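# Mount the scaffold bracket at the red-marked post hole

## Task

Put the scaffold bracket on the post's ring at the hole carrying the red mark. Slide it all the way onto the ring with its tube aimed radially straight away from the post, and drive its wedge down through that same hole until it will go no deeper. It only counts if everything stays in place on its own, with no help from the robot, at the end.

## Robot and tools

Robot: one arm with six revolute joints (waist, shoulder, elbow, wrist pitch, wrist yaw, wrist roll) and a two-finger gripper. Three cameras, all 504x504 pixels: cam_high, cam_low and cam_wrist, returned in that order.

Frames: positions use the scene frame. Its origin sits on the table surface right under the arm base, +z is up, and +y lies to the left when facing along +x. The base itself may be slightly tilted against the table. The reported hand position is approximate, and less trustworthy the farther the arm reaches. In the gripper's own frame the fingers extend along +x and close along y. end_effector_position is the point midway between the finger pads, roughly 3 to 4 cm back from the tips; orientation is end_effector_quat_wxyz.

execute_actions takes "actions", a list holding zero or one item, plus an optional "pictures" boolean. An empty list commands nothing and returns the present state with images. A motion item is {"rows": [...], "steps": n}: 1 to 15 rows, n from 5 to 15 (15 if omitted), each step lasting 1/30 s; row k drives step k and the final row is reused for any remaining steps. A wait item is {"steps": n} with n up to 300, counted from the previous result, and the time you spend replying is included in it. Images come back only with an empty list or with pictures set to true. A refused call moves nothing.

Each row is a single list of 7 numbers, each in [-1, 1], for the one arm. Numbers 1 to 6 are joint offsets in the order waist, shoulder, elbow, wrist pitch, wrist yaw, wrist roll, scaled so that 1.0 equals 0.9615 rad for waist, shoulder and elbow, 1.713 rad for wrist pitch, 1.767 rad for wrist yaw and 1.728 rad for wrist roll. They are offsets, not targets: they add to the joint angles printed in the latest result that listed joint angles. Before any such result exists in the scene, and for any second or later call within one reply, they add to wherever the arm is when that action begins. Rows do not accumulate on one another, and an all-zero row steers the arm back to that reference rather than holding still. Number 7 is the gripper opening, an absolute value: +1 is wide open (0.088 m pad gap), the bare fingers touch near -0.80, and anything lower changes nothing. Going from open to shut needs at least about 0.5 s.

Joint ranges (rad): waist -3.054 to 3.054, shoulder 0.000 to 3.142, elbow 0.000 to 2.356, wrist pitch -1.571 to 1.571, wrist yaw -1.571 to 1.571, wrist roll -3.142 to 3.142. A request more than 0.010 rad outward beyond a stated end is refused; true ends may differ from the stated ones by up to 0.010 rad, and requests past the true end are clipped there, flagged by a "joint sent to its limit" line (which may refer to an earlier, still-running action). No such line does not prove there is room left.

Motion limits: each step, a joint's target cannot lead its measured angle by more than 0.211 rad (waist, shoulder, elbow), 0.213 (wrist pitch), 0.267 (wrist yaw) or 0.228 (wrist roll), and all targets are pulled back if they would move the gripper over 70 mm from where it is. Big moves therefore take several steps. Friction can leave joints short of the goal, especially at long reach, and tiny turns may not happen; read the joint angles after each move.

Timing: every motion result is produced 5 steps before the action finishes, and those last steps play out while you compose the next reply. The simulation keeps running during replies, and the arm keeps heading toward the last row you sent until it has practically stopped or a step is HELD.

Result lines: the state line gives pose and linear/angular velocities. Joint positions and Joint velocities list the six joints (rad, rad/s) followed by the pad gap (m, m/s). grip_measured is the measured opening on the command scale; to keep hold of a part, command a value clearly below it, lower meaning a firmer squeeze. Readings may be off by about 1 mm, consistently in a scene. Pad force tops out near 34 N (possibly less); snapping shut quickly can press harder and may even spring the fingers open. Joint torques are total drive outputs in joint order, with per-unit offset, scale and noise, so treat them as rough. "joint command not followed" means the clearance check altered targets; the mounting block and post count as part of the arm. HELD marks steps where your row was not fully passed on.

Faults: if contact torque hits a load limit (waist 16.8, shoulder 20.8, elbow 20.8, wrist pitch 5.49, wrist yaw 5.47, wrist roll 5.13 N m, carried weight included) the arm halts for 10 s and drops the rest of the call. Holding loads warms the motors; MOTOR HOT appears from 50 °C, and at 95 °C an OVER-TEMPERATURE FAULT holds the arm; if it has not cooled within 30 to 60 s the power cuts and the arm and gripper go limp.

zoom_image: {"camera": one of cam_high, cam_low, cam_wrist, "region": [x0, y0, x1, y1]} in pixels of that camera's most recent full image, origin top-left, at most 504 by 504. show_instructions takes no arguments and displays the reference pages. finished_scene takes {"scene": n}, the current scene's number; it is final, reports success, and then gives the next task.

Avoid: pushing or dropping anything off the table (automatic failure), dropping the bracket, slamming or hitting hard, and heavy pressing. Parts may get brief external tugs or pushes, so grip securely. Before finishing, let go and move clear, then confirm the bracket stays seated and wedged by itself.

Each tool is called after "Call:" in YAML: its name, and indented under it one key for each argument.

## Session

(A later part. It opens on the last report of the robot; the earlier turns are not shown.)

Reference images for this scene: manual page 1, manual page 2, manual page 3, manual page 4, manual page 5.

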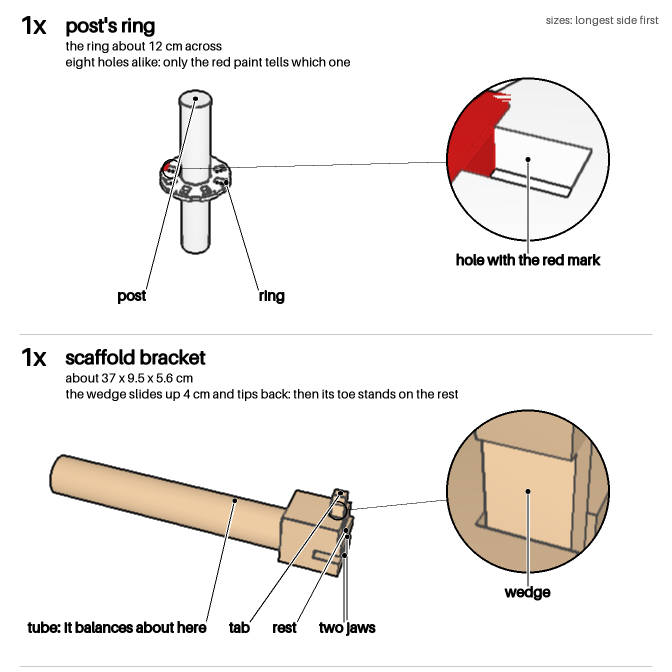

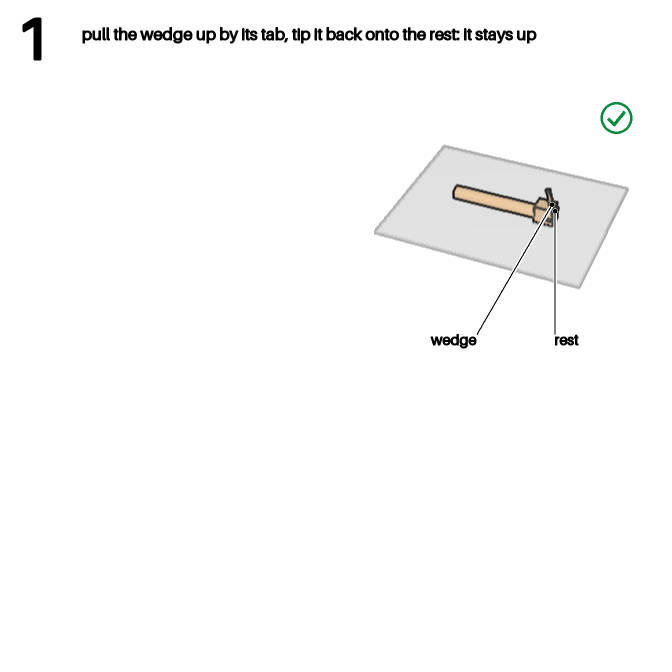

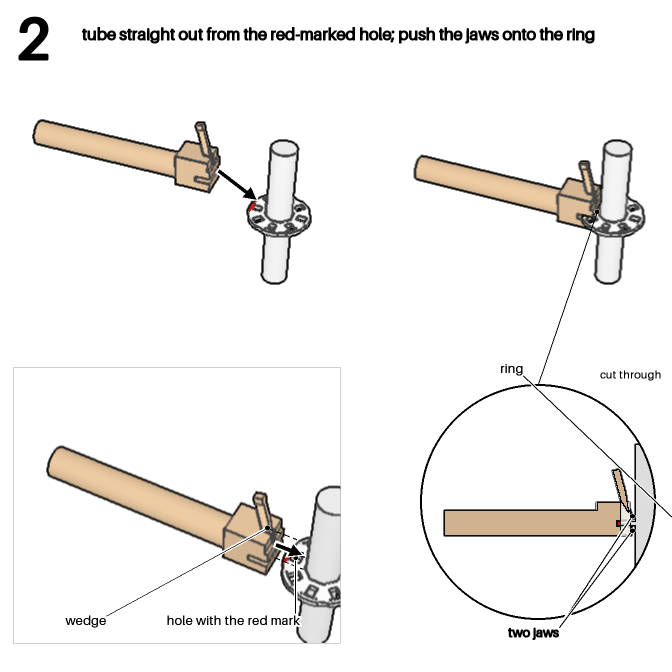

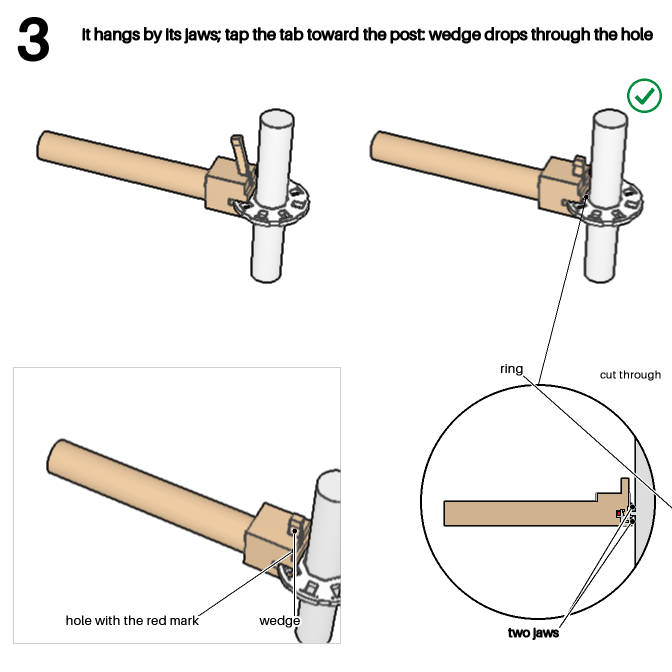

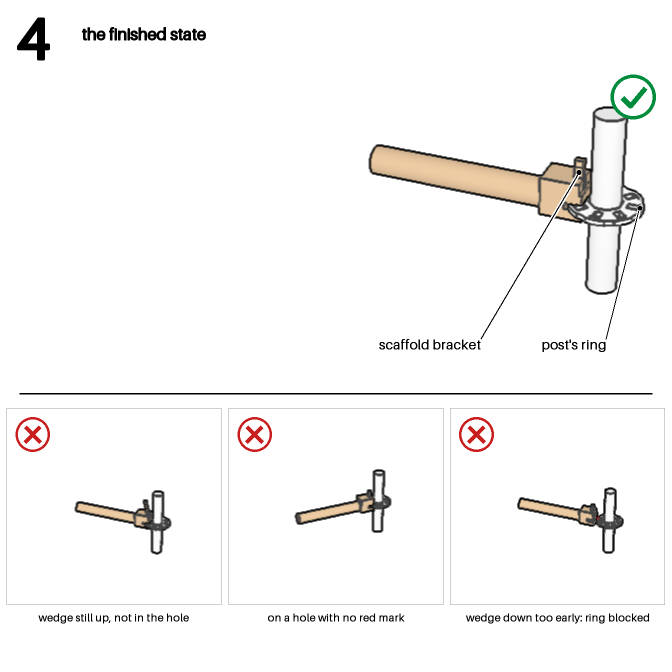

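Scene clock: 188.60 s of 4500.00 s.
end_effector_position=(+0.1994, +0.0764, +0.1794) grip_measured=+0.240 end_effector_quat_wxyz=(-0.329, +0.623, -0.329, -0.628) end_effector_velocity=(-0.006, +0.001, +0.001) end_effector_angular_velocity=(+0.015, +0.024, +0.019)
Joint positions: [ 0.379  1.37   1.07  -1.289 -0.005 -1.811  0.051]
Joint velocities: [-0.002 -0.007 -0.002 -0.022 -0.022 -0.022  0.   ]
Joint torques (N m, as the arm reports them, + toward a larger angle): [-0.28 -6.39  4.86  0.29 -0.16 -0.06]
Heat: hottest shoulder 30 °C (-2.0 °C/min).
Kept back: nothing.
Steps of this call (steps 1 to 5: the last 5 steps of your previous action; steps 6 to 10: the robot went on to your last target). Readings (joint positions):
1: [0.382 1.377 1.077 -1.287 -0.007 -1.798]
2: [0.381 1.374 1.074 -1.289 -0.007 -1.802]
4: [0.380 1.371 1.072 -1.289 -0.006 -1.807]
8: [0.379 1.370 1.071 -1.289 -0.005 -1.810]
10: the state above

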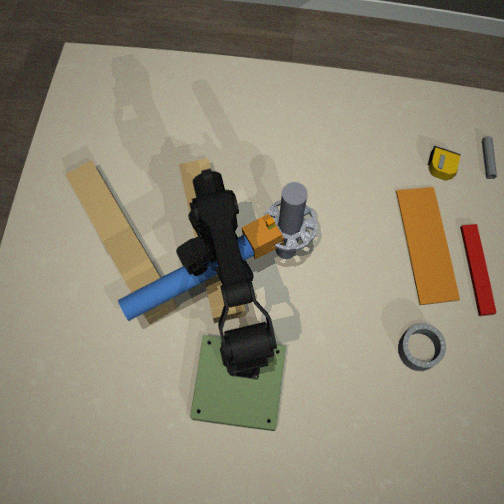

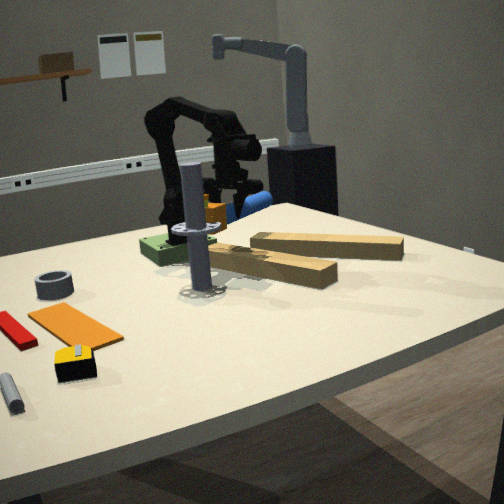

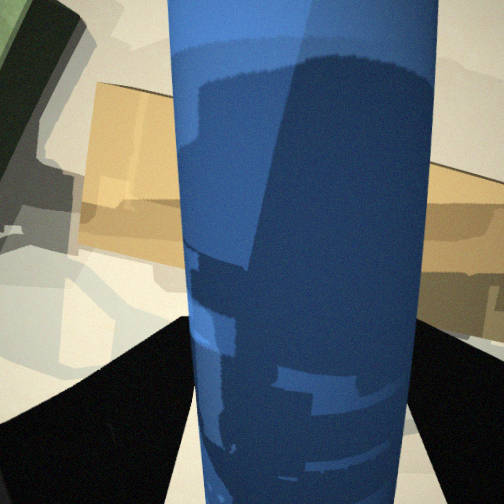

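Call:
execute_actions:
  actions:
    - {"rows": [[0,0,-0.015,0.007,0,0,-0.3],[0,0,-0.015,0.007,0,0,-0.3],[0,0,-0.015,0.007,0,0,-0.3],[0,0,-0.015,0.007,0,0,-0.3],[0,0,-0.015,0.007,0,0,1],[0,0,-0.015,0.007,0,0,1],[0,0,-0.015,0.007,0,0,1],[0,0,-0.015,0.007,0,0,1],[0,0,-0.015,0.007,0,0,1],[0,0,-0.015,0.007,0,0,1],[0,0.03,0.1,-0.05,0,0,1],[0,0.06,0.2,-0.1,0,0,1],[0,0.09,0.35,-0.15,0,0,1],[0,0.1,0.45,-0.157,0,0,0.5],[0,0.1,0.45,-0.157,0,0,-0.9]], "steps": 15}

Call:
execute_actions:
  actions:
    - {"steps": 15}
  pictures: true

Call:
zoom_image:
  camera: "cam_high"
  region: [100,160,330,330]

Scene clock: 189.30 s of 4500.00 s.
end_effector_position=(+0.1998, +0.0766, +0.1776) grip_measured=+0.383 end_effector_quat_wxyz=(-0.330, +0.624, -0.328, -0.628) end_effector_velocity=(-0.002, -0.002, +0.001) end_effector_angular_velocity=(-0.008, -0.000, +0.005)
Joint positions: [ 0.379  1.369  1.063 -1.279 -0.005 -1.811  0.058]
Joint velocities: [-0.002 -0.007 -0.002 -0.007  0.007 -0.007  0.162]
Joint torques (N m, as the arm reports them, + toward a larger angle): [-0.09 -4.51  3.86  0.54 -0.16  0.  ]
Heat: hottest shoulder 30 °C (-2.0 °C/min).
Steps of this call (steps 1 to 11: the robot went on to your last target; steps 12 to 21: the first 10 steps of this action). Readings (joint positions):
12: [0.379 1.369 1.068 -1.288 -0.005 -1.811]
13: [0.379 1.369 1.066 -1.286 -0.005 -1.812]
15: [0.379 1.369 1.064 -1.284 -0.005 -1.811]
19: [0.379 1.370 1.063 -1.283 -0.005 -1.811]
21: the state above

Scene clock: 189.80 s of 4500.00 s.
end_effector_position=(+0.2256, +0.0863, +0.2667) grip_measured=-0.452 end_effector_quat_wxyz=(-0.347, +0.639, -0.311, -0.612) end_effector_velocity=(+0.003, +0.001, -0.001) end_effector_angular_velocity=(-0.012, +0.009, +0.009)
Joint positions: [ 0.379  1.459  1.492 -1.553 -0.005 -1.811  0.017]
Joint velocities: [ 0.002  0.022  0.017 -0.007  0.007 -0.007 -0.175]
Joint torques (N m, as the arm reports them, + toward a larger angle): [-0.01 -4.6   5.26  0.37 -0.14 -0.01]
Heat: hottest shoulder 30 °C (-2.0 °C/min).
Kept back: nothing.
Steps of this call (steps 1 to 5: the last 5 steps of your previous action; steps 6 to 15: the robot went on to your last target). Readings (joint positions):
1: [0.379 1.374 1.076 -1.297 -0.005 -1.811]
2: [0.379 1.388 1.112 -1.349 -0.005 -1.811]
4: [0.379 1.426 1.222 -1.450 -0.005 -1.811]
8: [0.379 1.454 1.432 -1.522 -0.005 -1.811]
15: the state above

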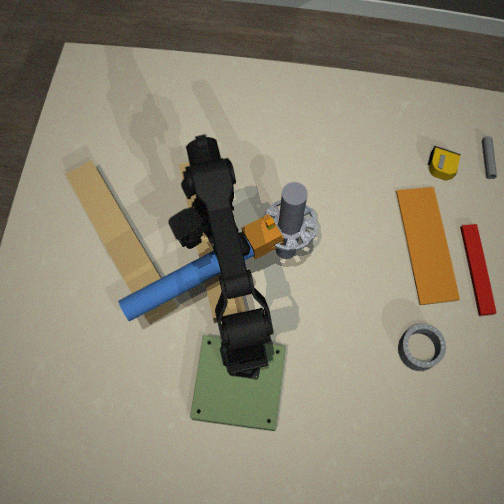

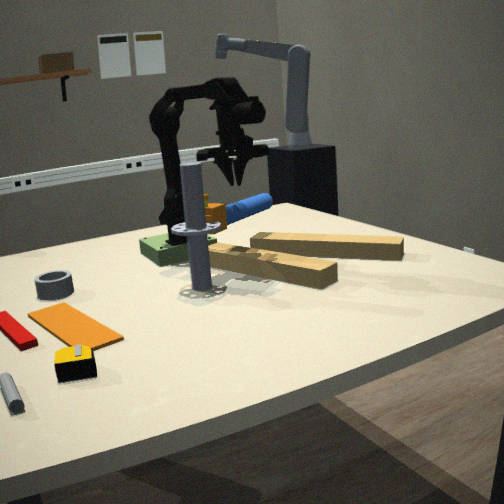

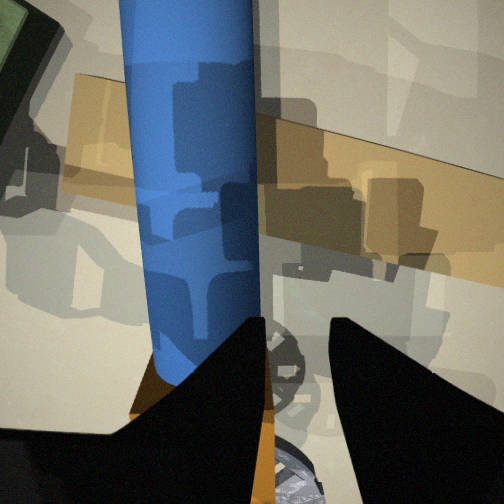

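Region (100, 160, 330, 330) of cam_high's 504x504 image, scaled by 2.191, with more detail than that image has; it fills the top 373 rows of this view, and the rest is white.

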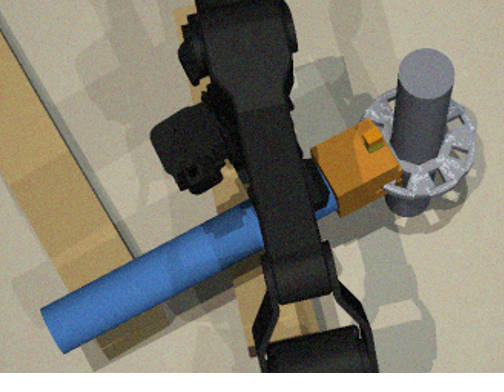

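Call:
execute_actions:
  actions:
    - {"rows": [[-0.06,0,0,0.02,0.13,-0.04,-0.9],[-0.122,-0.015,-0.026,0.043,0.263,-0.086,-0.9]], "steps": 15}

Call:
execute_actions:
  actions:
    - {"steps": 15}
  pictures: true

Call:
zoom_image:
  camera: "cam_low"
  region: [150,130,310,260]

Scene clock: 190.77 s of 4500.00 s.
end_effector_position=(+0.2596, -0.0006, +0.2796) grip_measured=-0.785 end_effector_quat_wxyz=(-0.235, +0.742, -0.408, -0.477) end_effector_velocity=(+0.007, -0.029, +0.017) end_effector_angular_velocity=(-0.209, -0.062, +0.031)
Joint positions: [ 0.264  1.451  1.476 -1.485  0.437 -1.953  0.001]
Joint velocities: [-0.002 -0.017 -0.002  0.022  0.212 -0.066 -0.   ]
Joint torques (N m, as the arm reports them, + toward a larger angle): [-0.11 -5.96  3.76  0.88  0.34 -0.09]
Heat: hottest shoulder 30 °C (-2.0 °C/min).
Steps of this call (steps 1 to 15: the robot went on to your last target; steps 16 to 19: nothing new was sent; steps 20 to 29: the first 10 steps of this action). Readings (joint positions):
20: [0.377 1.459 1.495 -1.553 0.035 -1.826]
21: [0.360 1.458 1.492 -1.537 0.111 -1.861]
23: [0.304 1.456 1.485 -1.501 0.272 -1.912]
27: [0.264 1.453 1.477 -1.488 0.417 -1.947]
29: the state above

Scene clock: 191.27 s of 4500.00 s.
end_effector_position=(+0.2603, -0.0032, +0.2808) grip_measured=-0.785 end_effector_quat_wxyz=(-0.228, +0.746, -0.411, -0.472) end_effector_velocity=(-0.005, -0.001, -0.001) end_effector_angular_velocity=(+0.003, +0.020, -0.008)
Joint positions: [ 0.264  1.451  1.475 -1.482  0.456 -1.958  0.001]
Joint velocities: [-0.002 -0.002 -0.002 -0.022 -0.007  0.007 -0.001]
Joint torques (N m, as the arm reports them, + toward a larger angle): [-0.2  -6.07  3.84  0.87  0.35 -0.08]
Heat: hottest shoulder 30 °C (-2.0 °C/min).
Kept back: nothing.
Steps of this call (steps 1 to 5: the last 5 steps of your previous action; steps 6 to 15: the robot went on to your last target). Readings (joint positions):
1: [0.264 1.451 1.476 -1.484 0.443 -1.954]
2: [0.264 1.451 1.476 -1.484 0.447 -1.955]
4: [0.264 1.451 1.476 -1.483 0.452 -1.957]
8: [0.264 1.451 1.475 -1.482 0.455 -1.957]
15: the state above

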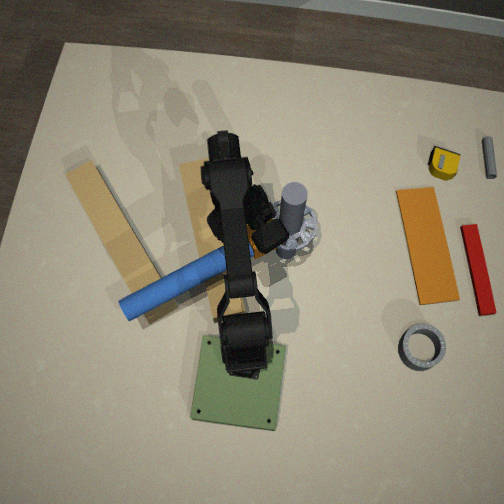

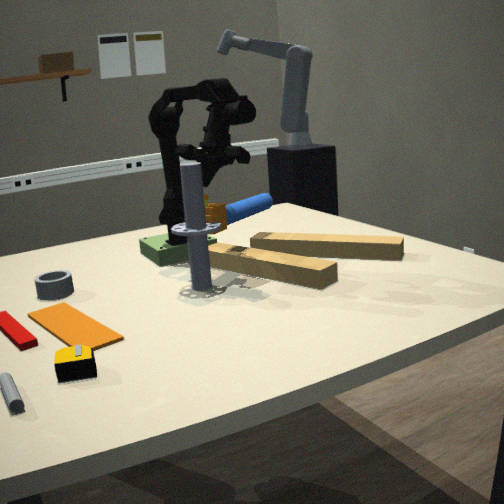

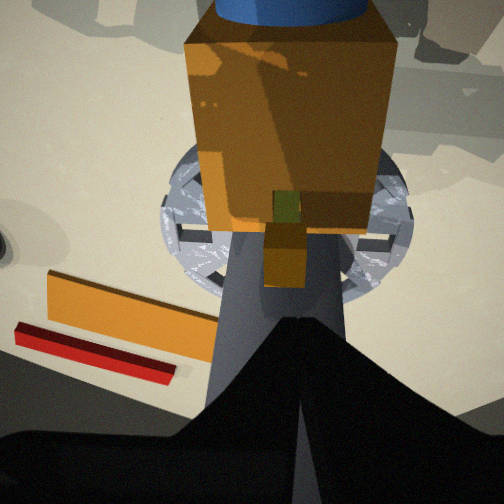

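Region (150, 130, 310, 260) of cam_low's 504x504 image, scaled by 3.150, with more detail than that image has; it fills the top 410 rows of this view, and the rest is white.

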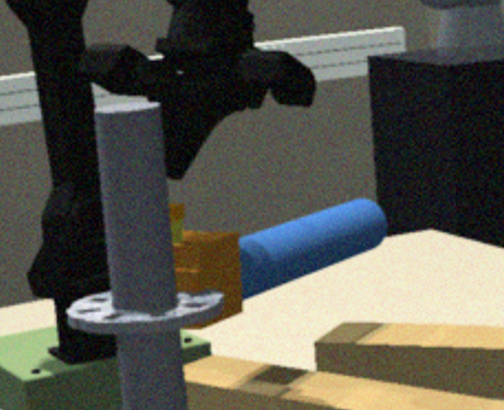

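Call:
execute_actions:
  actions:
    - {"rows": [[0,-0.003,-0.04,0.02,0,0,-0.9],[0,-0.003,-0.04,0.02,0,0,-0.9],[0,-0.005,-0.07,0.035,0,0,-0.9],[0,-0.005,-0.07,0.035,0,0,-0.9],[0,-0.007,-0.1,0.05,0,0,-0.9],[0,-0.007,-0.1,0.05,0,0,-0.9],[0,-0.009,-0.12,0.06,0,0,-0.9],[0,-0.009,-0.12,0.06,0,0,-0.9],[0,-0.01,-0.135,0.068,0,0,-0.9]], "steps": 15}

Call:
execute_actions:
  actions:
    - {"steps": 10}
  pictures: true

Call:
zoom_image:
  camera: "cam_low"
  region: [150,130,310,260]

Scene clock: 191.83 s of 4500.00 s.
end_effector_position=(+0.2641, -0.0030, +0.2601) grip_measured=-0.785 end_effector_quat_wxyz=(-0.227, +0.749, -0.412, -0.467) end_effector_velocity=(-0.006, -0.001, -0.008) end_effector_angular_velocity=(+0.037, -0.129, +0.018)
Joint positions: [ 0.265  1.44   1.379 -1.39   0.465 -1.958  0.001]
Joint velocities: [-0.002 -0.139 -0.164  0.168 -0.007 -0.022 -0.   ]
Joint torques (N m, as the arm reports them, + toward a larger angle): [-0.15 -4.17  2.89  1.25 -0.13  0.  ]
Heat: hottest shoulder 30 °C (-2.0 °C/min).
Steps of this call (steps 1 to 7: the robot went on to your last target; steps 8 to 17: the first 10 steps of this action). Readings (joint positions):
8: [0.264 1.450 1.471 -1.476 0.456 -1.958]
9: [0.264 1.449 1.464 -1.466 0.456 -1.958]
11: [0.264 1.448 1.443 -1.445 0.456 -1.958]
15: [0.265 1.448 1.391 -1.403 0.462 -1.958]
17: the state above

Scene clock: 192.17 s of 4500.00 s.
end_effector_position=(+0.2640, -0.0034, +0.2600) grip_measured=-0.785 end_effector_quat_wxyz=(-0.230, +0.751, -0.410, -0.463) end_effector_velocity=(-0.005, -0.003, -0.000) end_effector_angular_velocity=(-0.014, +0.022, +0.003)
Joint positions: [ 0.265  1.43   1.368 -1.377  0.467 -1.958  0.001]
Joint velocities: [-0.002 -0.002 -0.002 -0.022  0.007 -0.007  0.   ]
Joint torques (N m, as the arm reports them, + toward a larger angle): [-0.12 -3.91  2.61  1.48 -0.25 -0.01]
Heat: hottest shoulder 30 °C (-2.0 °C/min).
Kept back: nothing.
Steps of this call (steps 1 to 5: the last 5 steps of your previous action; steps 6 to 10: the robot went on to your last target). Readings (joint positions):
1: [0.265 1.437 1.375 -1.386 0.465 -1.958]
2: [0.265 1.435 1.373 -1.383 0.465 -1.958]
4: [0.265 1.432 1.370 -1.379 0.466 -1.958]
8: [0.265 1.431 1.368 -1.377 0.467 -1.958]
10: the state above

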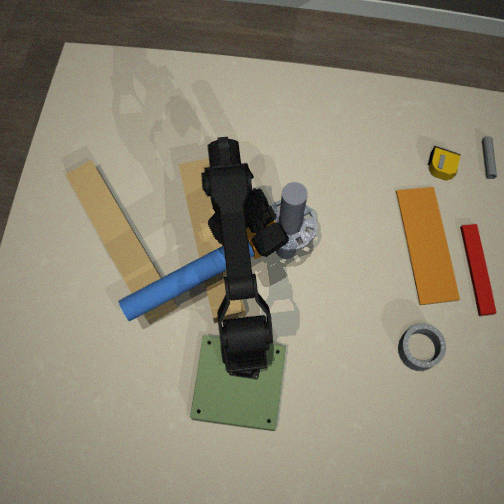

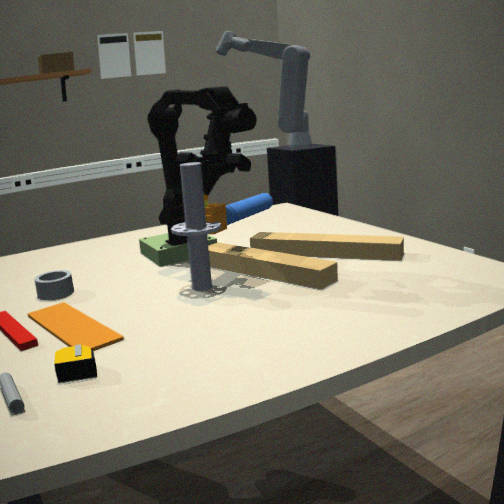

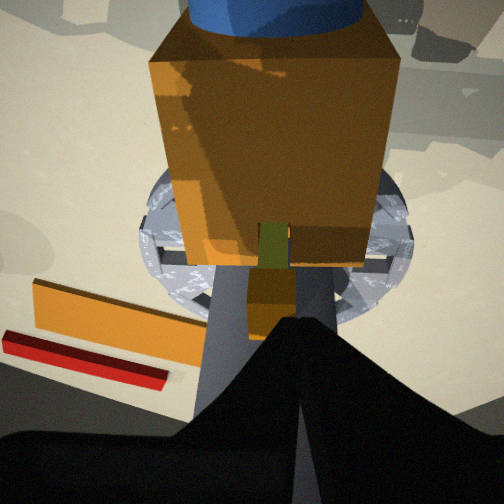

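Region (150, 130, 310, 260) of cam_low's 504x504 image, scaled by 3.150, with more detail than that image has; it fills the top 410 rows of this view, and the rest is white.

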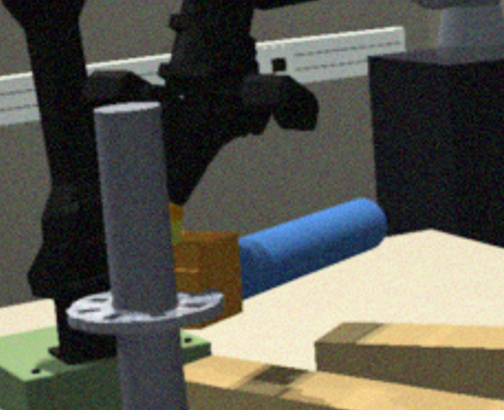

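Call:
execute_actions:
  actions:
    - {"rows": [[0.03,0.02,0.08,-0.04,0,0,-0.9],[0.06,0.02,0.15,-0.08,0,0,-0.9],[0.1,0.02,0.2,-0.1,0,0,-0.9]], "steps": 15}

Call:
execute_actions:
  actions:
    - {"steps": 12}
  pictures: true

Call:
zoom_image:
  camera: "cam_low"
  region: [150,130,310,260]

Scene clock: 192.73 s of 4500.00 s.
end_effector_position=(+0.2573, +0.0191, +0.3016) grip_measured=-0.785 end_effector_quat_wxyz=(-0.211, +0.771, -0.374, -0.471) end_effector_velocity=(-0.011, +0.002, -0.001) end_effector_angular_velocity=(+0.018, +0.054, +0.014)
Joint positions: [ 0.357  1.445  1.551 -1.538  0.466 -1.958  0.001]
Joint velocities: [ 0.002 -0.002  0.007 -0.051 -0.037 -0.007 -0.   ]
Joint torques (N m, as the arm reports them, + toward a larger angle): [ 0.27 -4.57  5.07  0.45  0.28 -0.02]
Heat: hottest shoulder 30 °C (-2.0 °C/min).
Steps of this call (steps 1 to 7: the robot went on to your last target; steps 8 to 17: the first 10 steps of this action). Readings (joint positions):
8: [0.267 1.431 1.378 -1.385 0.466 -1.958]
9: [0.276 1.440 1.403 -1.418 0.466 -1.958]
11: [0.315 1.454 1.472 -1.483 0.466 -1.958]
15: [0.356 1.446 1.546 -1.531 0.466 -1.958]
17: the state above

Scene clock: 193.13 s of 4500.00 s.
end_effector_position=(+0.2561, +0.0190, +0.3016) grip_measured=-0.785 end_effector_quat_wxyz=(-0.209, +0.770, -0.375, -0.473) end_effector_velocity=(-0.002, -0.002, +0.000) end_effector_angular_velocity=(-0.011, +0.007, +0.003)
Joint positions: [ 0.358  1.446  1.552 -1.545  0.466 -1.958  0.001]
Joint velocities: [-0.002 -0.002 -0.002 -0.007  0.007 -0.007  0.   ]
Joint torques (N m, as the arm reports them, + toward a larger angle): [ 0.23 -4.59  5.19  0.49  0.29  0.  ]
Heat: hottest shoulder 30 °C (-2.0 °C/min).
Kept back: nothing.
Steps of this call (steps 1 to 5: the last 5 steps of your previous action; steps 6 to 12: the robot went on to your last target). Readings (joint positions):
1: [0.357 1.445 1.551 -1.540 0.466 -1.958]
2: [0.357 1.446 1.551 -1.542 0.466 -1.958]
4: [0.358 1.446 1.552 -1.543 0.466 -1.958]
8: [0.358 1.446 1.552 -1.544 0.466 -1.958]
12: the state above

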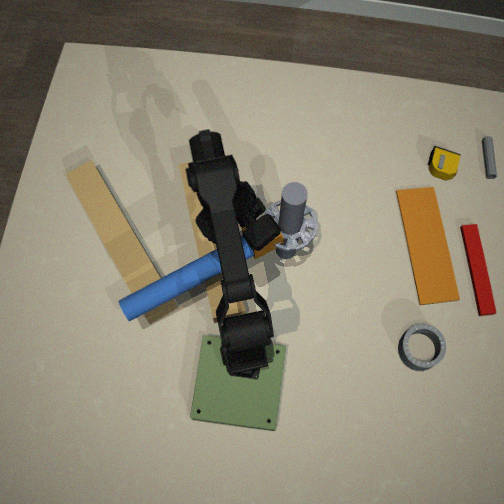

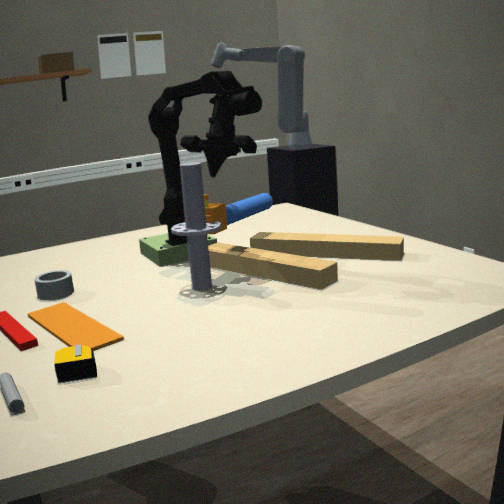

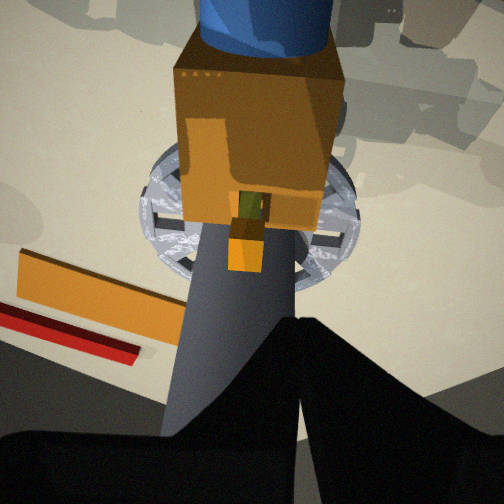

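Region (150, 130, 310, 260) of cam_low's 504x504 image, scaled by 3.150, with more detail than that image has; it fills the top 410 rows of this view, and the rest is white.

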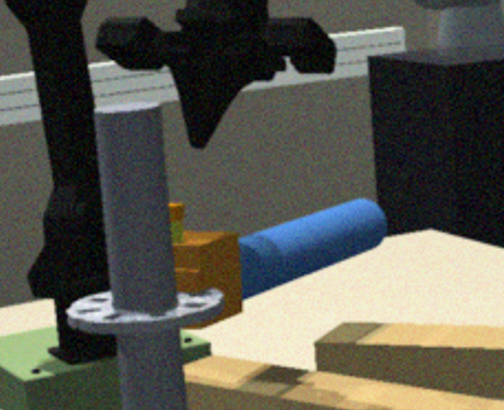

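Call:
finished_scene:
  scene: 2

The scene is finished: the task was done.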